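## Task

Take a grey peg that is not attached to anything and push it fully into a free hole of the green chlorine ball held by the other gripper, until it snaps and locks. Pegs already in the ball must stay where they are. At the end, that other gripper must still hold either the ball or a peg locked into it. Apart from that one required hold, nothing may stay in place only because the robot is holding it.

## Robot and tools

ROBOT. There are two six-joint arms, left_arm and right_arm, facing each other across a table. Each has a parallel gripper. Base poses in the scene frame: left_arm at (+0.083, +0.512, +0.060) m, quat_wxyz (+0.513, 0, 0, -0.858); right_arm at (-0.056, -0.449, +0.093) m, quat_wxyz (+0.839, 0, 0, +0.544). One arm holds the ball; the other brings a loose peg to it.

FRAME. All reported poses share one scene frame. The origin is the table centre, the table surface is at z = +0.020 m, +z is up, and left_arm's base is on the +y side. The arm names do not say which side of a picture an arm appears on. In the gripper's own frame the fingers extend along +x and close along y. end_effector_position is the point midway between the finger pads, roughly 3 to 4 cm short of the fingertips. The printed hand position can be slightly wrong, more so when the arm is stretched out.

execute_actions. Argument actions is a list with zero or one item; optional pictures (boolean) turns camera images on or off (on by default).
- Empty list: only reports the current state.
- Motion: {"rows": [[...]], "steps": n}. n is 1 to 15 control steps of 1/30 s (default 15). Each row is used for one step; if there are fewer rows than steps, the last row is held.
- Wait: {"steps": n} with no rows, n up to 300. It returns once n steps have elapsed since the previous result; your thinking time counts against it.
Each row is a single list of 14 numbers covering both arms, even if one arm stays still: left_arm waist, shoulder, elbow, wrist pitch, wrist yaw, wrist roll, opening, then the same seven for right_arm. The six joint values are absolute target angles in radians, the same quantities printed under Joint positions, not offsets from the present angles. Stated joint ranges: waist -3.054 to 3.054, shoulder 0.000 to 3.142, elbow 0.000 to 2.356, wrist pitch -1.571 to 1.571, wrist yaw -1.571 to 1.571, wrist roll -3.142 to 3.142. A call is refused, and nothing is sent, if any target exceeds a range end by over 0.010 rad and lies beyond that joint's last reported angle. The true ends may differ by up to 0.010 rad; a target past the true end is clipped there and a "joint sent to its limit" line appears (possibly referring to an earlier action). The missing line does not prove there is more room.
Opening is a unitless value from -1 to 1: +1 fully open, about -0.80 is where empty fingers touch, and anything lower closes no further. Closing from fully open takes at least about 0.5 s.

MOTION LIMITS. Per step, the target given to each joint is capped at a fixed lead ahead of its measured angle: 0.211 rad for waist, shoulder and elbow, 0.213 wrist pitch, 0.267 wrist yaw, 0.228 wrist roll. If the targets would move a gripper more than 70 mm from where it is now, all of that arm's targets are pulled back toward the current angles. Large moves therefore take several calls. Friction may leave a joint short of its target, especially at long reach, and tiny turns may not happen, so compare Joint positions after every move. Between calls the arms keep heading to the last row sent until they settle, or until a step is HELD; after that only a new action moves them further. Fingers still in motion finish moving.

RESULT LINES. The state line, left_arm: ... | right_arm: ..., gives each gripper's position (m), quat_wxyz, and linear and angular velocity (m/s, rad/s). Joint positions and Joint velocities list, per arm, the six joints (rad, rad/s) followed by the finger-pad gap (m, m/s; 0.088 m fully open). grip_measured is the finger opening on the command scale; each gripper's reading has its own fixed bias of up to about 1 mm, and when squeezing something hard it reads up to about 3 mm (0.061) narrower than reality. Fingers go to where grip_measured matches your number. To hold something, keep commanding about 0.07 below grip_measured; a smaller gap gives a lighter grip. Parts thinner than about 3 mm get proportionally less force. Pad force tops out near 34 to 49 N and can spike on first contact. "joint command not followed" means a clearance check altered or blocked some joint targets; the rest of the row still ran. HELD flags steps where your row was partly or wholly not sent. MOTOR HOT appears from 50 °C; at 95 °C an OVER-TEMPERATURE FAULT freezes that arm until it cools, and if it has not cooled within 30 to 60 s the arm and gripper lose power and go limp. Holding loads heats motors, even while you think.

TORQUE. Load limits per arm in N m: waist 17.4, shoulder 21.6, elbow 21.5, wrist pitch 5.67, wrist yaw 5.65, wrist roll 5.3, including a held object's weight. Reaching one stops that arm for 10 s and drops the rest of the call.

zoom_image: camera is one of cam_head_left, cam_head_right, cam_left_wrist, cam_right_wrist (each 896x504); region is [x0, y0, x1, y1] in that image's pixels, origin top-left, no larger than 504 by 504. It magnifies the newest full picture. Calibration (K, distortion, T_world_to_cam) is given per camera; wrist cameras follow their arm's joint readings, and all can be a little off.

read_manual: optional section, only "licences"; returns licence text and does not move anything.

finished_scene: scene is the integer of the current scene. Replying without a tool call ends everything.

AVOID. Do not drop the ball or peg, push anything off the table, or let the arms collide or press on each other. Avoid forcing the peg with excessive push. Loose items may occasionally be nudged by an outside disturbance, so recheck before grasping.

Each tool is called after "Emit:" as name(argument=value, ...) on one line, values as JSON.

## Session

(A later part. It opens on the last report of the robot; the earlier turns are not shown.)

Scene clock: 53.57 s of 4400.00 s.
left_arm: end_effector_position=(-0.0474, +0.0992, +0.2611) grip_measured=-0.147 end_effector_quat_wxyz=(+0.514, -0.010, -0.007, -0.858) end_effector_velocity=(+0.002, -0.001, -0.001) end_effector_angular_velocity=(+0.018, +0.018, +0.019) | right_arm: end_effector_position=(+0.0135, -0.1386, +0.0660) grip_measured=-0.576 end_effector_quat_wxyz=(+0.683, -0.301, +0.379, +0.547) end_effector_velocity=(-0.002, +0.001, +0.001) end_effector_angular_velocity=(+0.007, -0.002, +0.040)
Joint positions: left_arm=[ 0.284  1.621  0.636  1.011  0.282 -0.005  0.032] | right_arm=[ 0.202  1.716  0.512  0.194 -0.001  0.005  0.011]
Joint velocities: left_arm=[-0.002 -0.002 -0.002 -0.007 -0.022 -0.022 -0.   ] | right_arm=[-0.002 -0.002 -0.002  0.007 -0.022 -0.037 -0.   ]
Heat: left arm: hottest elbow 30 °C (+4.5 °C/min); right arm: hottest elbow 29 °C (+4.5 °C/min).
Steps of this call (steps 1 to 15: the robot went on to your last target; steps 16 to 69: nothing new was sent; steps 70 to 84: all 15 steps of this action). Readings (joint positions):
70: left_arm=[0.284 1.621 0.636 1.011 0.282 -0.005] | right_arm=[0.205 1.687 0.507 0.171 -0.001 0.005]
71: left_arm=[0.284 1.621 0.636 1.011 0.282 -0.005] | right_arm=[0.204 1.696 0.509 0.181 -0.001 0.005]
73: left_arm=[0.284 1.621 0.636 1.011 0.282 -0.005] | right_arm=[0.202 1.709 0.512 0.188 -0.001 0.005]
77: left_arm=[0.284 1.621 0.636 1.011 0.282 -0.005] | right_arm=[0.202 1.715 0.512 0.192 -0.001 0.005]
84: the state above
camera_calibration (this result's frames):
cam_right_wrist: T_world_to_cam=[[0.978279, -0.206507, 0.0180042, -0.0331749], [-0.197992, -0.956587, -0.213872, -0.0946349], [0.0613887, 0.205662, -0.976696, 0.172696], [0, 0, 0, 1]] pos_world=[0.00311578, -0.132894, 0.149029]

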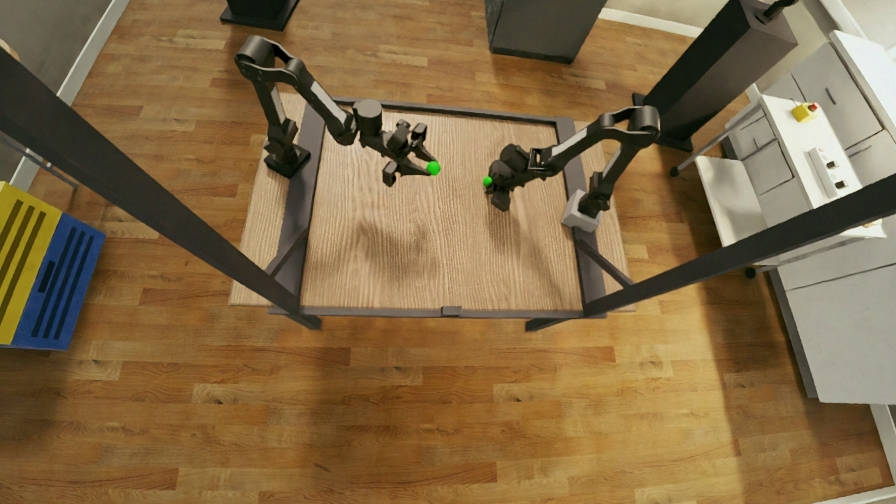

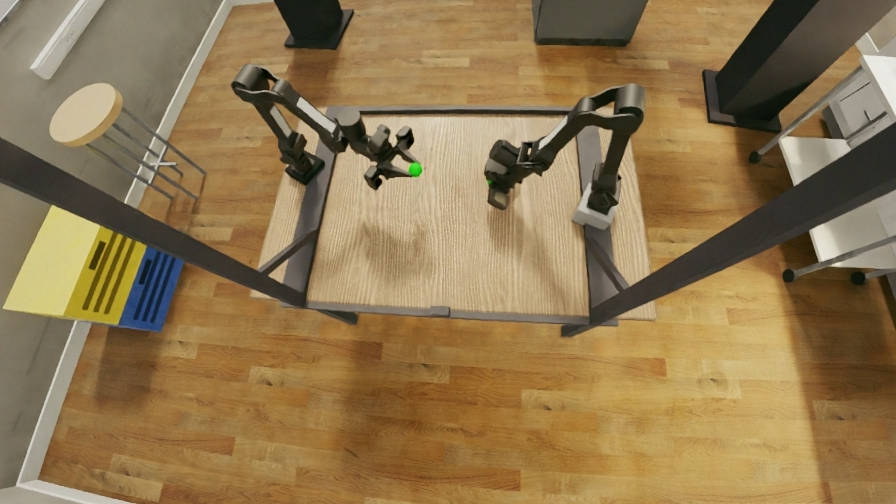

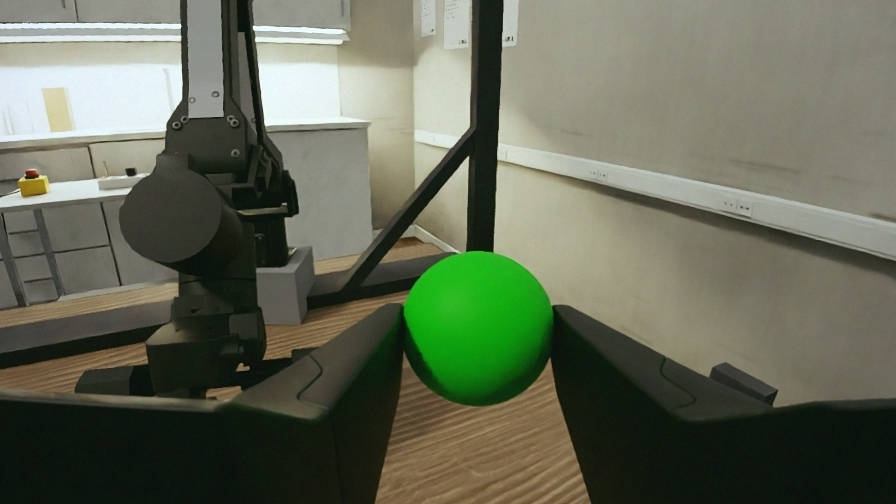

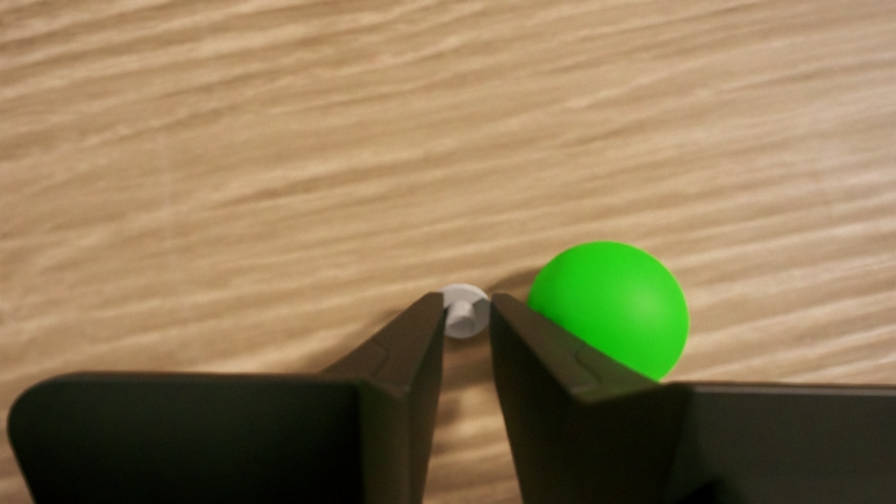

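Emit:
execute_actions(actions=[{"rows":[[0.35,1.621,0.636,1.0,0,-0.005,-0.22,0.199,1.724,0.522,0.197,0,0,-0.78]]}], pictures=false)

Emit:
execute_actions(actions=[{"rows":[[0.35,1.621,0.636,1.0,0,-0.005,-0.22,0.21,1.62,0.5,0.15,0,0,-0.78]],"steps":10}], pictures=false)

Emit:
execute_actions(actions=[{"rows":[[0.35,1.621,0.636,1.0,0,-0.005,-0.22,0.277,1.464,0.367,1.097,0,0,-0.78]]}], pictures=false)

Emit:
execute_actions(actions=[{"steps":15}])

Scene clock: 63.77 s of 4400.00 s.
left_arm: end_effector_position=(+0.0213, +0.0795, +0.2595) grip_measured=-0.147 end_effector_quat_wxyz=(+0.655, -0.008, -0.004, -0.756) end_effector_velocity=(+0.002, +0.002, -0.005) end_effector_angular_velocity=(+0.023, +0.005, +0.019) | right_arm: end_effector_position=(+0.0137, -0.1384, +0.0662) grip_measured=-0.728 end_effector_quat_wxyz=(+0.684, -0.300, +0.379, +0.547) end_effector_velocity=(-0.003, -0.003, -0.001) end_effector_angular_velocity=(-0.012, +0.026, +0.003)
Joint positions: left_arm=[ 0.353  1.621  0.636  1.002  0.003 -0.005  0.032] | right_arm=[ 0.202  1.716  0.512  0.194 -0.001  0.005  0.003]
Joint velocities: left_arm=[-0.002 -0.007 -0.007 -0.022 -0.022 -0.007 -0.   ] | right_arm=[-0.002 -0.007 -0.002 -0.022 -0.022  0.007 -0.   ]
Heat: left arm: hottest elbow 30 °C (+4.0 °C/min); right arm: hottest elbow 29 °C (+3.0 °C/min).
Steps of this call (steps 1 to 15: the robot went on to your last target; steps 16 to 90: nothing new was sent; then 6.70 s passed at rest; steps 91 to 105: all 15 steps of this action). Readings (joint positions):
91: left_arm=[0.285 1.621 0.636 1.010 0.230 -0.005] | right_arm=[0.202 1.716 0.512 0.194 -0.001 0.005]
92: left_arm=[0.296 1.621 0.636 1.008 0.152 -0.005] | right_arm=[0.202 1.716 0.512 0.194 -0.001 0.005]
94: left_arm=[0.332 1.621 0.636 1.004 0.061 -0.005] | right_arm=[0.202 1.716 0.512 0.194 -0.001 0.005]
98: left_arm=[0.353 1.621 0.636 1.003 0.015 -0.005] | right_arm=[0.202 1.716 0.512 0.194 -0.001 0.005]
105: the state above

Scene clock: 64.10 s of 4400.00 s.
left_arm: end_effector_position=(+0.0214, +0.0795, +0.2595) grip_measured=-0.147 end_effector_quat_wxyz=(+0.655, -0.008, -0.004, -0.756) end_effector_velocity=(+0.000, -0.000, +0.000) end_effector_angular_velocity=(+0.003, +0.007, +0.005) | right_arm: end_effector_position=(+0.0120, -0.1381, +0.0845) grip_measured=-0.728 end_effector_quat_wxyz=(+0.689, -0.292, +0.366, +0.554) end_effector_velocity=(-0.001, -0.004, -0.002) end_effector_angular_velocity=(-0.013, -0.004, +0.020)
Joint positions: left_arm=[ 0.353  1.621  0.636  1.002  0.003 -0.005  0.032] | right_arm=[ 0.207  1.631  0.506  0.151 -0.001  0.005  0.003]
Joint velocities: left_arm=[-0.002 -0.002  0.002 -0.007 -0.007 -0.007 -0.   ] | right_arm=[-0.002 -0.002 -0.007 -0.007 -0.007 -0.022 -0.   ]
Heat: left arm: hottest elbow 30 °C (+3.0 °C/min); right arm: hottest elbow 29 °C (+3.0 °C/min).
Steps of this call (steps 1 to 10: all 10 steps of this action). Readings (joint positions):
1: left_arm=[0.353 1.621 0.636 1.002 0.003 -0.005] | right_arm=[0.202 1.705 0.512 0.186 -0.001 0.005]
2: left_arm=[0.353 1.621 0.636 1.002 0.003 -0.005] | right_arm=[0.203 1.689 0.510 0.170 -0.001 0.005]
4: left_arm=[0.353 1.621 0.636 1.002 0.003 -0.005] | right_arm=[0.206 1.654 0.506 0.162 -0.001 0.005]
8: left_arm=[0.353 1.621 0.636 1.002 0.003 -0.005] | right_arm=[0.207 1.631 0.506 0.154 -0.001 0.005]
10: the state above

Scene clock: 64.60 s of 4400.00 s.
left_arm: end_effector_position=(+0.0214, +0.0795, +0.2595) grip_measured=-0.147 end_effector_quat_wxyz=(+0.655, -0.008, -0.004, -0.756) end_effector_velocity=(+0.002, +0.001, -0.004) end_effector_angular_velocity=(+0.015, +0.020, +0.019) | right_arm: end_effector_position=(+0.0003, -0.0761, +0.2584) grip_measured=-0.728 end_effector_quat_wxyz=(+0.758, -0.014, +0.020, +0.652) end_effector_velocity=(-0.002, +0.000, +0.164) end_effector_angular_velocity=(+0.680, -0.122, +0.021)
Joint positions: left_arm=[ 0.353  1.621  0.636  1.002  0.003 -0.005  0.032] | right_arm=[0.274 1.47  0.376 1.044 0.003 0.005 0.003]
Joint velocities: left_arm=[-0.002 -0.002 -0.007 -0.007 -0.022 -0.022  0.   ] | right_arm=[-0.002 -0.1   -0.002  0.593 -0.022 -0.022  0.   ]
Heat: left arm: hottest elbow 30 °C (+3.0 °C/min); right arm: hottest elbow 29 °C (+3.0 °C/min).
Steps of this call (steps 1 to 15: all 15 steps of this action). Readings (joint positions):
1: left_arm=[0.353 1.621 0.636 1.002 0.003 -0.005] | right_arm=[0.214 1.609 0.480 0.206 0.003 0.005]
2: left_arm=[0.353 1.621 0.636 1.002 0.003 -0.005] | right_arm=[0.231 1.573 0.441 0.266 0.003 0.005]
4: left_arm=[0.353 1.621 0.636 1.002 0.003 -0.005] | right_arm=[0.262 1.510 0.393 0.395 0.003 0.005]
8: left_arm=[0.353 1.621 0.636 1.002 0.003 -0.005] | right_arm=[0.274 1.479 0.381 0.658 0.003 0.005]
15: the state above

Scene clock: 65.10 s of 4400.00 s.
left_arm: end_effector_position=(+0.0214, +0.0795, +0.2595) grip_measured=-0.147 end_effector_quat_wxyz=(+0.655, -0.008, -0.004, -0.756) end_effector_velocity=(-0.002, +0.002, -0.007) end_effector_angular_velocity=(+0.028, +0.004, -0.000) | right_arm: end_effector_position=(+0.0001, -0.0763, +0.2693) grip_measured=-0.728 end_effector_quat_wxyz=(+0.758, +0.002, +0.001, +0.652) end_effector_velocity=(+0.002, -0.001, +0.002) end_effector_angular_velocity=(+0.008, +0.006, -0.010)
Joint positions: left_arm=[ 0.353  1.621  0.636  1.002  0.003 -0.005  0.032] | right_arm=[0.274 1.468 0.375 1.094 0.003 0.005 0.003]
Joint velocities: left_arm=[-0.007 -0.002 -0.007 -0.022 -0.007 -0.007 -0.   ] | right_arm=[-0.002 -0.002 -0.002  0.007  0.007  0.007 -0.   ]
Heat: left arm: hottest elbow 30 °C (+3.0 °C/min); right arm: hottest elbow 29 °C (+3.0 °C/min).
Steps of this call (steps 1 to 15: the robot went on to your last target). Readings (joint positions):
1: left_arm=[0.353 1.621 0.636 1.002 0.003 -0.005] | right_arm=[0.274 1.469 0.376 1.061 0.003 0.005]
2: left_arm=[0.353 1.621 0.636 1.002 0.003 -0.005] | right_arm=[0.274 1.468 0.376 1.071 0.003 0.005]
4: left_arm=[0.353 1.621 0.636 1.002 0.003 -0.005] | right_arm=[0.274 1.468 0.376 1.082 0.003 0.005]
8: left_arm=[0.353 1.621 0.636 1.002 0.003 -0.005] | right_arm=[0.274 1.468 0.375 1.092 0.003 0.005]
15: the state above
camera_calibration (this result's frames):
cam_left_wrist: T_world_to_cam=[[-0.988737, 0.14908, 0.0132135, 0.00819793], [0.0371196, 0.329796, -0.943322, 0.247907], [-0.144989, -0.932207, -0.331615, 0.239159], [0, 0, 0, 1]] pos_world=[0.0335787, 0.139965, 0.313056]
cam_right_wrist: T_world_to_cam=[[0.987064, -0.159187, 0.0191076, -0.0075387], [-0.0360761, -0.33664, -0.940942, 0.248904], [0.156218, 0.92808, -0.338028, 0.242326], [0, 0, 0, 1]] pos_world=[-0.0214349, -0.142307, 0.316262]

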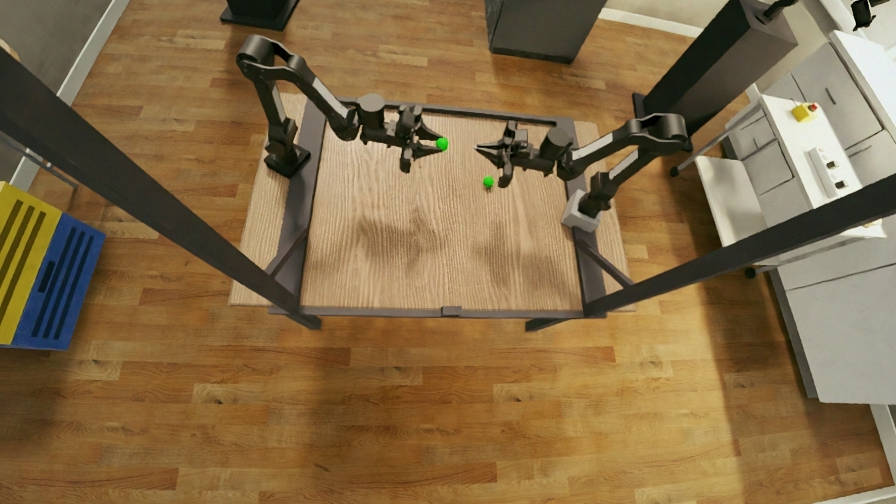

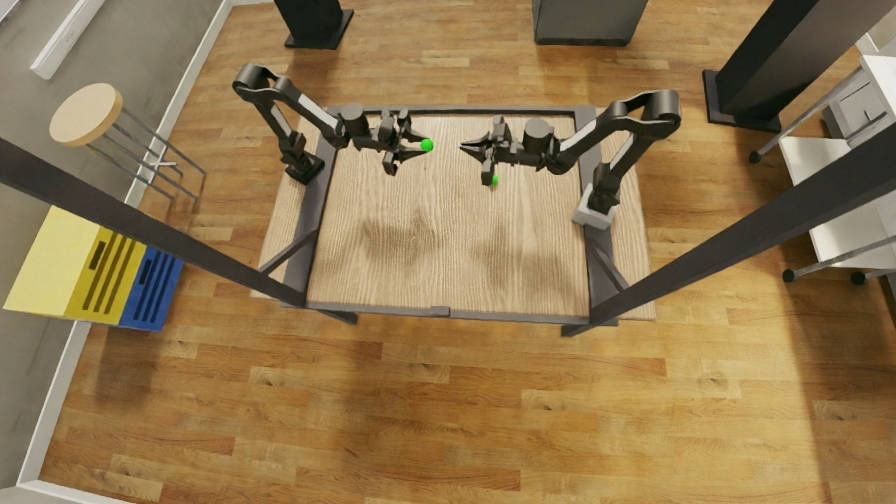

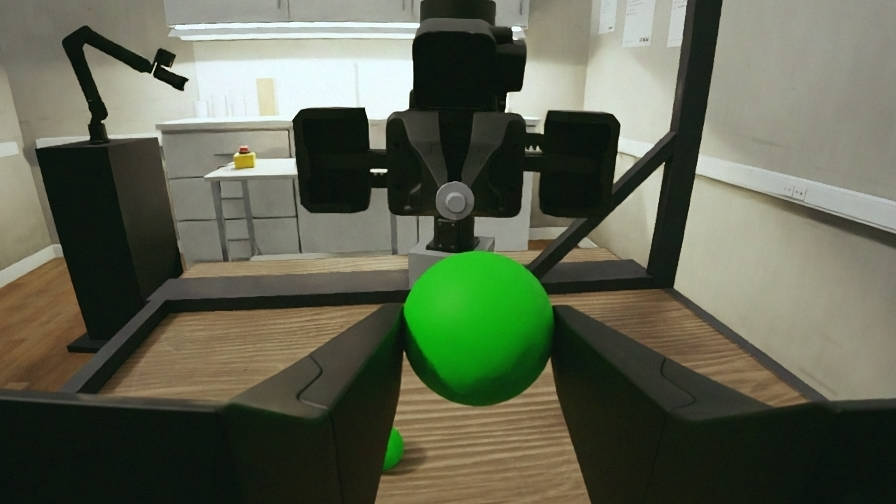

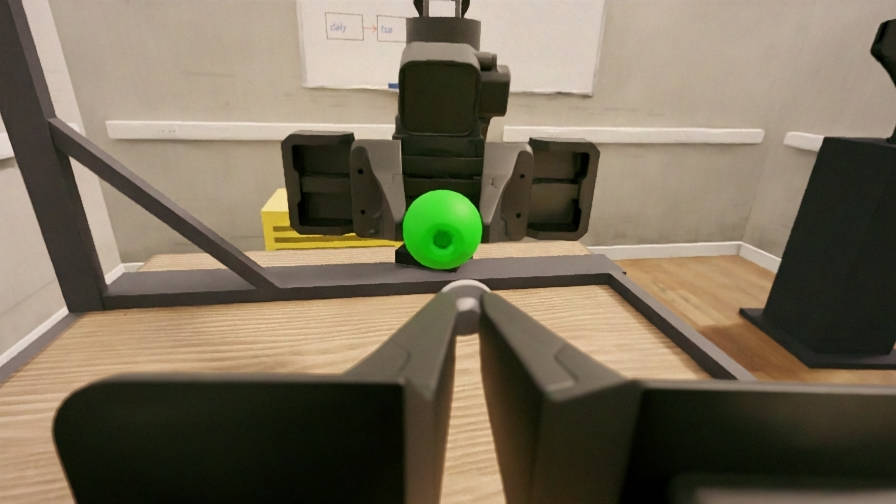

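Emit:
execute_actions(actions=[{"rows":[[0.35,1.621,0.636,1.0,0,-0.005,-0.22,0.289,1.675,0.541,1.139,0,0,-0.8]]}])

Emit:
zoom_image(camera="cam_right_wrist", region=[370, 180, 570, 360])

Emit:
zoom_image(camera="cam_head_left", region=[420, 125, 480, 165])

Scene clock: 69.30 s of 4400.00 s.
left_arm: end_effector_position=(+0.0214, +0.0795, +0.2595) grip_measured=-0.147 end_effector_quat_wxyz=(+0.655, -0.008, -0.004, -0.756) end_effector_velocity=(+0.002, +0.000, +0.002) end_effector_angular_velocity=(-0.006, +0.009, +0.019) | right_arm: end_effector_position=(+0.0016, -0.0323, +0.2622) grip_measured=-0.728 end_effector_quat_wxyz=(+0.754, +0.001, +0.002, +0.657) end_effector_velocity=(-0.000, +0.000, -0.005) end_effector_angular_velocity=(-0.020, -0.019, +0.005)
Joint positions: left_arm=[ 0.353  1.621  0.636  1.002  0.003 -0.005  0.032] | right_arm=[0.286 1.666 0.529 1.135 0.003 0.005 0.003]
Joint velocities: left_arm=[-0.002 -0.002 -0.002  0.007 -0.022 -0.007 -0.   ] | right_arm=[-0.002  0.007 -0.002 -0.007 -0.007 -0.022 -0.   ]
Heat: left arm: hottest elbow 30 °C (+3.0 °C/min); right arm: hottest elbow 29 °C (+3.0 °C/min).
Steps of this call (steps 1 to 15: the robot went on to your last target; steps 16 to 90: nothing new was sent; then 0.70 s passed at rest; steps 91 to 105: all 15 steps of this action). Readings (joint positions):
91: left_arm=[0.353 1.621 0.636 1.002 0.003 -0.005] | right_arm=[0.275 1.498 0.394 1.108 0.003 0.005]
92: left_arm=[0.353 1.621 0.636 1.002 0.003 -0.005] | right_arm=[0.278 1.547 0.434 1.122 0.003 0.005]
94: left_arm=[0.353 1.621 0.636 1.002 0.003 -0.005] | right_arm=[0.283 1.626 0.502 1.123 0.003 0.005]
98: left_arm=[0.353 1.621 0.636 1.002 0.003 -0.005] | right_arm=[0.286 1.663 0.522 1.132 0.003 0.005]
105: the state above
camera_calibration (this result's frames):
cam_left_wrist: T_world_to_cam=[[-0.988737, 0.14908, 0.0132135, 0.00819793], [0.0371196, 0.329796, -0.943322, 0.247907], [-0.144989, -0.932207, -0.331615, 0.239159], [0, 0, 0, 1]] pos_world=[0.0335787, 0.139965, 0.313056]
cam_right_wrist: T_world_to_cam=[[0.988881, -0.147474, 0.019127, -0.00150173], [-0.0322864, -0.338466, -0.940425, 0.256819], [0.145162, 0.929351, -0.339464, 0.199271], [0, 0, 0, 1]] pos_world=[-0.0191499, -0.0984901, 0.309193]

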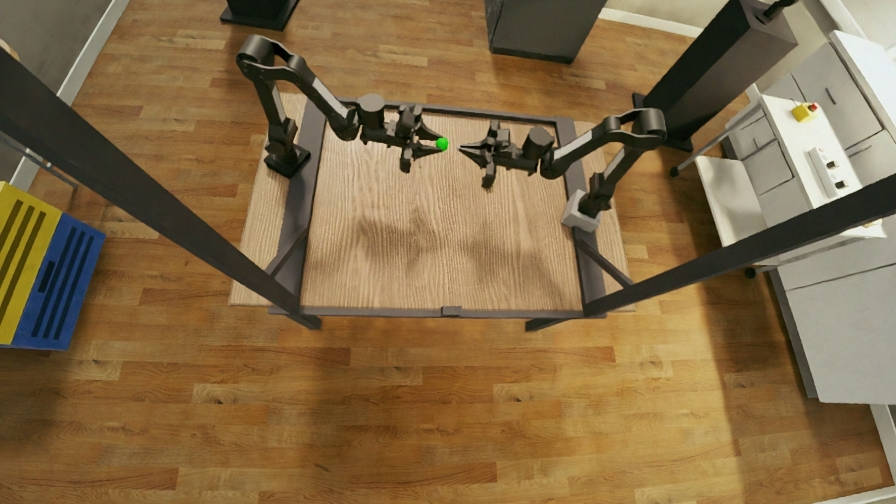

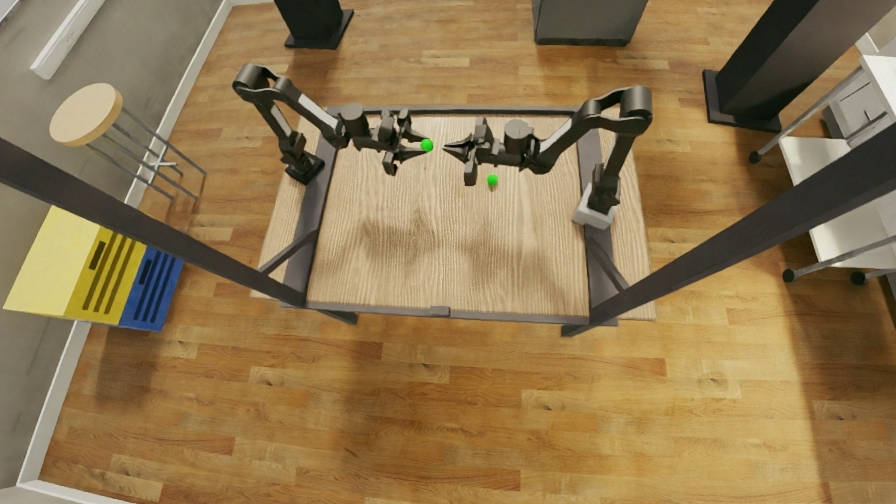

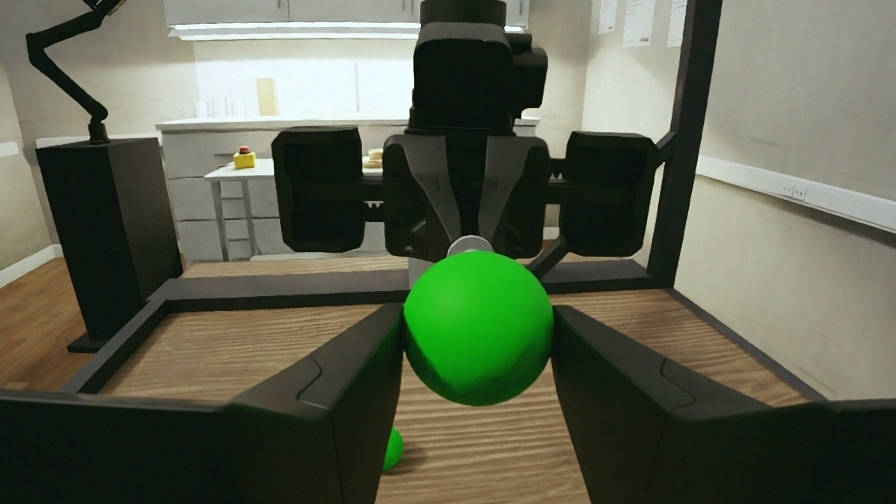

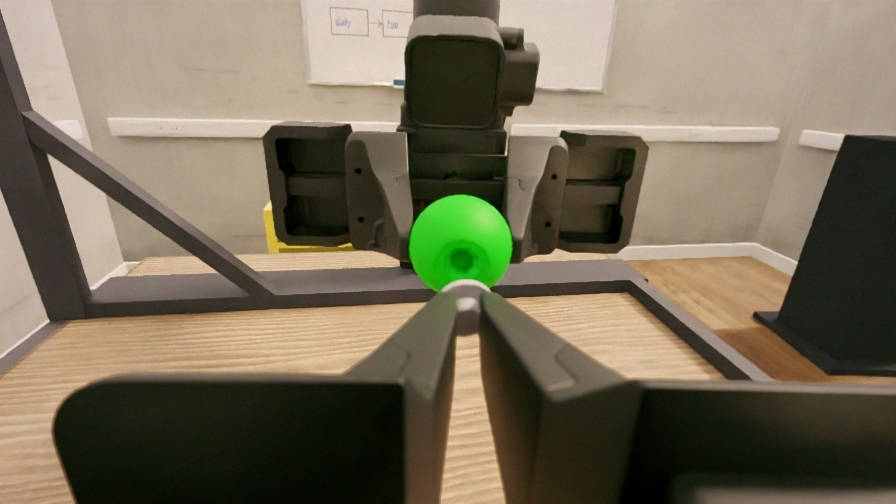

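Region (370, 180, 570, 360) of cam_right_wrist's 896x504 image, scaled by 2.520, with more detail than that image has; it fills the top 454 rows of this view, and the rest is white.

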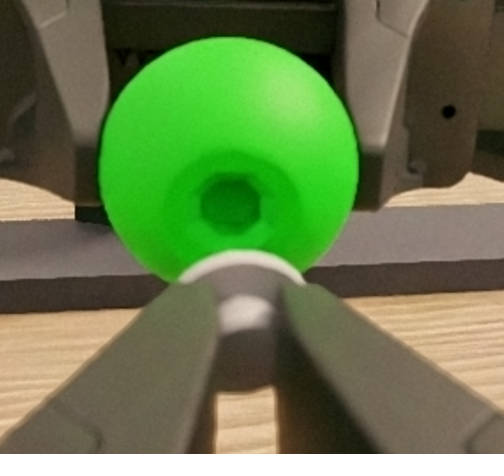

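Region (420, 125, 480, 165) of cam_head_left's 896x504 image, scaled by 8.400, with more detail than that image has.

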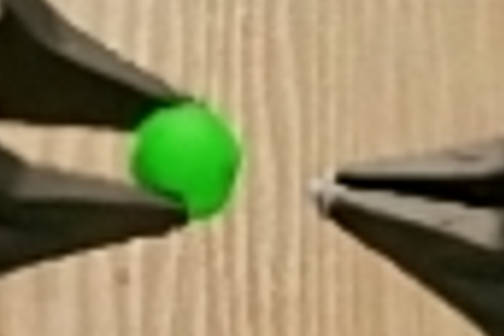

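Emit:
execute_actions(actions=[{"rows":[[0.35,1.621,0.636,1.0,0,-0.005,-0.22,0.289,1.724,0.601,1.122,0,0,-0.8]]}])

Emit:
zoom_image(camera="cam_right_wrist", region=[370, 180, 570, 360])

Emit:
zoom_image(camera="cam_head_right", region=[405, 130, 455, 165])

Scene clock: 74.53 s of 4400.00 s.
left_arm: end_effector_position=(+0.0214, +0.0795, +0.2595) grip_measured=-0.147 end_effector_quat_wxyz=(+0.655, -0.008, -0.004, -0.756) end_effector_velocity=(+0.000, +0.001, +0.002) end_effector_angular_velocity=(-0.004, +0.023, +0.005) | right_arm: end_effector_position=(+0.0036, -0.0175, +0.2619) grip_measured=-0.728 end_effector_quat_wxyz=(+0.754, +0.001, +0.003, +0.657) end_effector_velocity=(-0.000, -0.001, -0.002) end_effector_angular_velocity=(-0.010, -0.021, -0.005)
Joint positions: left_arm=[ 0.353  1.621  0.636  1.002  0.003 -0.005  0.032] | right_arm=[0.286 1.715 0.589 1.123 0.003 0.005 0.003]
Joint velocities: left_arm=[-0.002 -0.002 -0.002  0.007 -0.007 -0.022 -0.   ] | right_arm=[ 0.002 -0.002 -0.002 -0.007  0.007 -0.022 -0.   ]
Heat: left arm: hottest elbow 30 °C (+3.0 °C/min); right arm: hottest elbow 29 °C (+2.0 °C/min).
Steps of this call (steps 1 to 15: the robot went on to your last target; steps 16 to 90: nothing new was sent; then 1.73 s passed at rest; steps 91 to 105: all 15 steps of this action). Readings (joint positions):
91: left_arm=[0.353 1.621 0.636 1.002 0.003 -0.005] | right_arm=[0.286 1.675 0.538 1.135 0.003 0.005]
92: left_arm=[0.353 1.621 0.636 1.002 0.003 -0.005] | right_arm=[0.286 1.687 0.554 1.132 0.003 0.005]
94: left_arm=[0.353 1.621 0.636 1.002 0.003 -0.005] | right_arm=[0.286 1.707 0.578 1.126 0.003 0.005]
98: left_arm=[0.353 1.621 0.636 1.002 0.003 -0.005] | right_arm=[0.286 1.714 0.587 1.124 0.003 0.005]
105: the state above
camera_calibration (this result's frames):
cam_left_wrist: T_world_to_cam=[[-0.988737, 0.14908, 0.0132135, 0.00819793], [0.0371196, 0.329796, -0.943322, 0.247907], [-0.144989, -0.932207, -0.331615, 0.239159], [0, 0, 0, 1]] pos_world=[0.0335787, 0.139965, 0.313056]
cam_right_wrist: T_world_to_cam=[[0.988886, -0.147438, 0.0191511, -0.0013138], [-0.0325284, -0.340242, -0.939775, 0.26143], [0.145074, 0.928707, -0.341257, 0.185636], [0, 0, 0, 1]] pos_world=[-0.0171279, -0.0836452, 0.30906]

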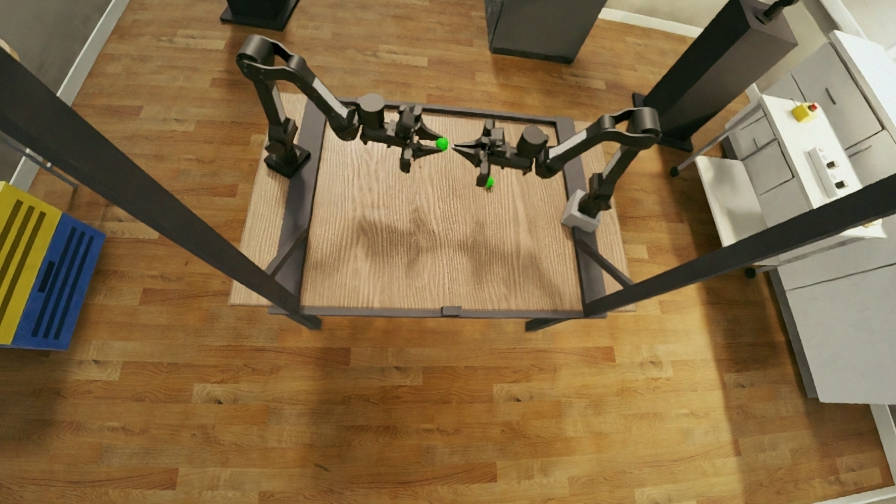

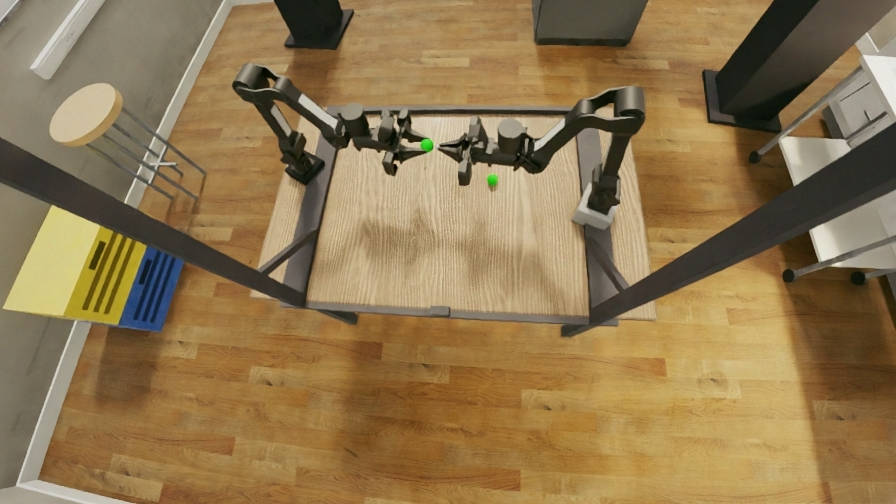

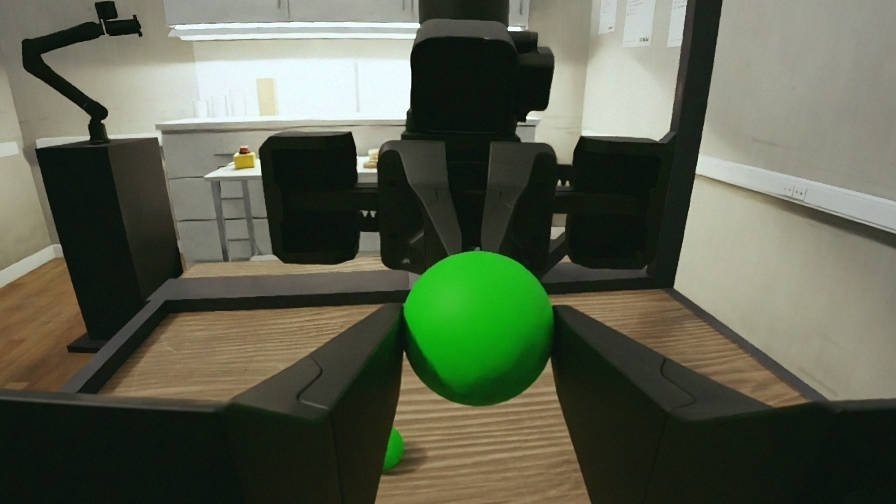

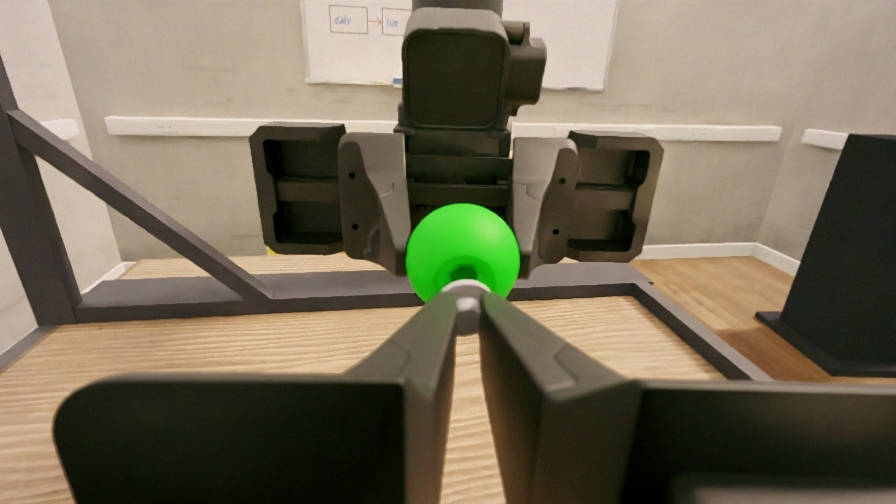

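Region (370, 180, 570, 360) of cam_right_wrist's 896x504 image, scaled by 2.520, with more detail than that image has; it fills the top 454 rows of this view, and the rest is white.

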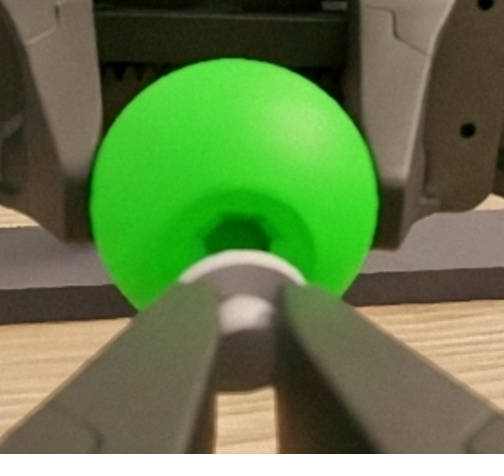

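Region (405, 130, 455, 165) of cam_head_right's 896x504 image, scaled by 10.080, with more detail than that image has; it fills the top 353 rows of this view, and the rest is white.

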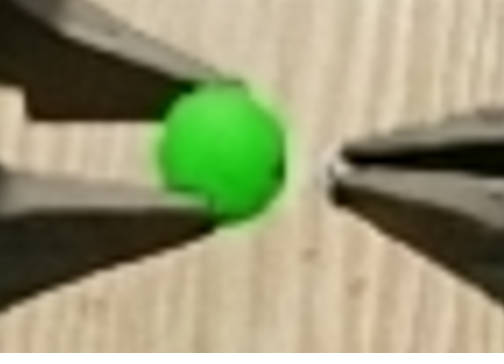

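Emit:
execute_actions(actions=[{"rows":[[0.35,1.621,0.636,1.0,0,-0.005,-0.22,0.289,1.75,0.637,1.118,0,0,-0.8]]}])

Emit:
zoom_image(camera="cam_right_wrist", region=[370, 180, 570, 360])

Emit:
zoom_image(camera="cam_head_right", region=[405, 130, 455, 165])

Scene clock: 79.13 s of 4400.00 s.
left_arm: end_effector_position=(+0.0214, +0.0795, +0.2595) grip_measured=-0.147 end_effector_quat_wxyz=(+0.655, -0.008, -0.004, -0.756) end_effector_velocity=(+0.002, +0.001, -0.004) end_effector_angular_velocity=(+0.015, +0.020, +0.009) | right_arm: end_effector_position=(+0.0048, -0.0089, +0.2637) grip_measured=-0.728 end_effector_quat_wxyz=(+0.754, +0.003, +0.000, +0.657) end_effector_velocity=(+0.000, +0.000, +0.000) end_effector_angular_velocity=(-0.003, -0.007, +0.005)
Joint positions: left_arm=[ 0.353  1.621  0.636  1.002  0.003 -0.005  0.032] | right_arm=[0.286 1.741 0.625 1.119 0.003 0.005 0.003]
Joint velocities: left_arm=[ 0.002 -0.002 -0.007 -0.007 -0.007 -0.022 -0.   ] | right_arm=[-0.002 -0.002  0.002 -0.007 -0.007 -0.007 -0.   ]
Heat: left arm: hottest elbow 30 °C (+2.0 °C/min); right arm: hottest elbow 29 °C (+1.0 °C/min).
Steps of this call (steps 1 to 15: the robot went on to your last target; steps 16 to 90: nothing new was sent; then 1.10 s passed at rest; steps 91 to 105: all 15 steps of this action). Readings (joint positions):
91: left_arm=[0.353 1.621 0.636 1.002 0.003 -0.005] | right_arm=[0.286 1.719 0.594 1.122 0.003 0.005]
92: left_arm=[0.353 1.621 0.636 1.002 0.003 -0.005] | right_arm=[0.286 1.726 0.603 1.121 0.003 0.005]
94: left_arm=[0.353 1.621 0.636 1.002 0.003 -0.005] | right_arm=[0.286 1.736 0.618 1.119 0.003 0.005]
98: left_arm=[0.353 1.621 0.636 1.002 0.003 -0.005] | right_arm=[0.286 1.740 0.624 1.119 0.003 0.005]
105: the state above
camera_calibration (this result's frames):
cam_left_wrist: T_world_to_cam=[[-0.988737, 0.14908, 0.0132135, 0.00819793], [0.0371196, 0.329796, -0.943322, 0.247907], [-0.144989, -0.932207, -0.331615, 0.239159], [0, 0, 0, 1]] pos_world=[0.0335787, 0.139965, 0.313056]
cam_right_wrist: T_world_to_cam=[[0.98887, -0.147553, 0.0190737, -0.00122001], [-0.0317534, -0.334553, -0.941842, 0.266732], [0.145353, 0.930754, -0.335514, 0.1766], [0, 0, 0, 1]] pos_world=[-0.0159932, -0.0753149, 0.310494]

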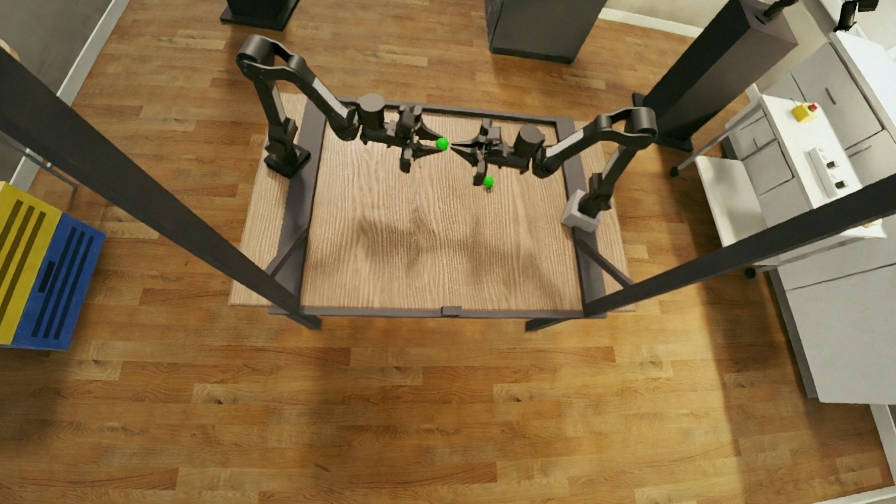

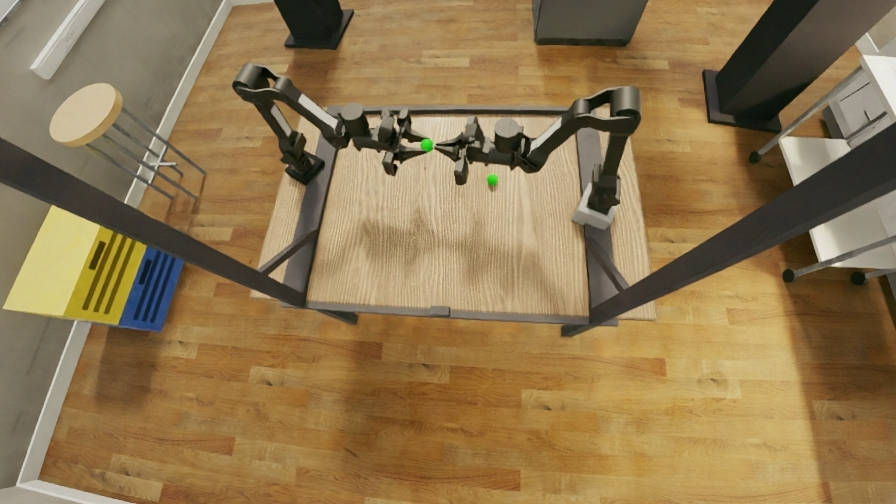

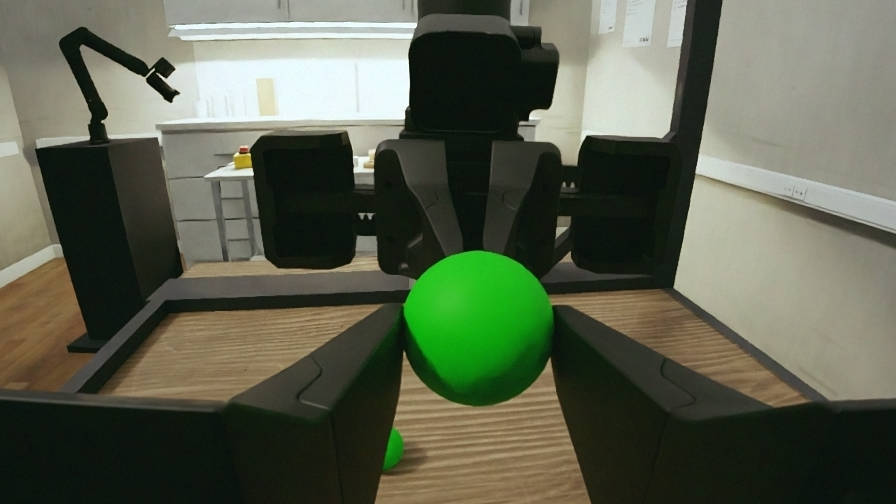

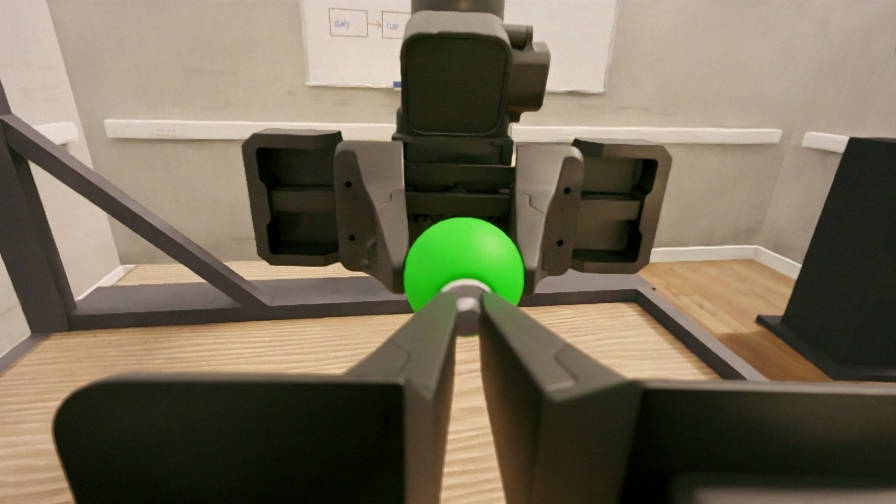

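Region (370, 180, 570, 360) of cam_right_wrist's 896x504 image, scaled by 2.520, with more detail than that image has; it fills the top 454 rows of this view, and the rest is white.

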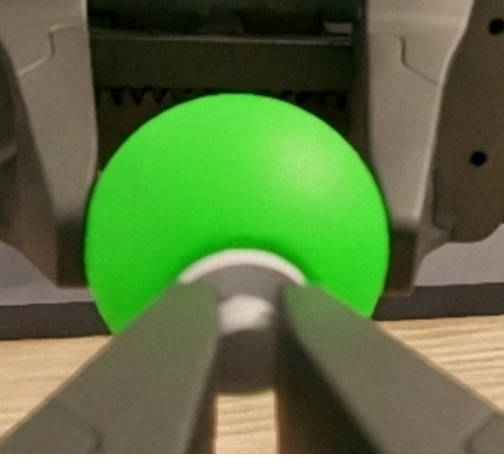

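Region (405, 130, 455, 165) of cam_head_right's 896x504 image, scaled by 10.080, with more detail than that image has; it fills the top 353 rows of this view, and the rest is white.

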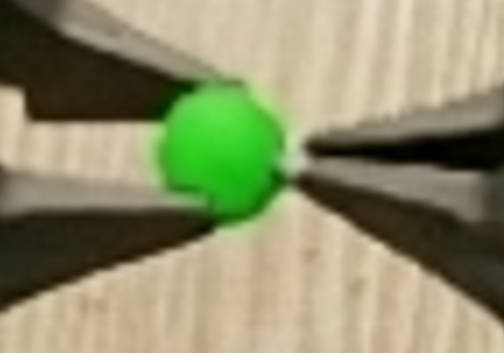

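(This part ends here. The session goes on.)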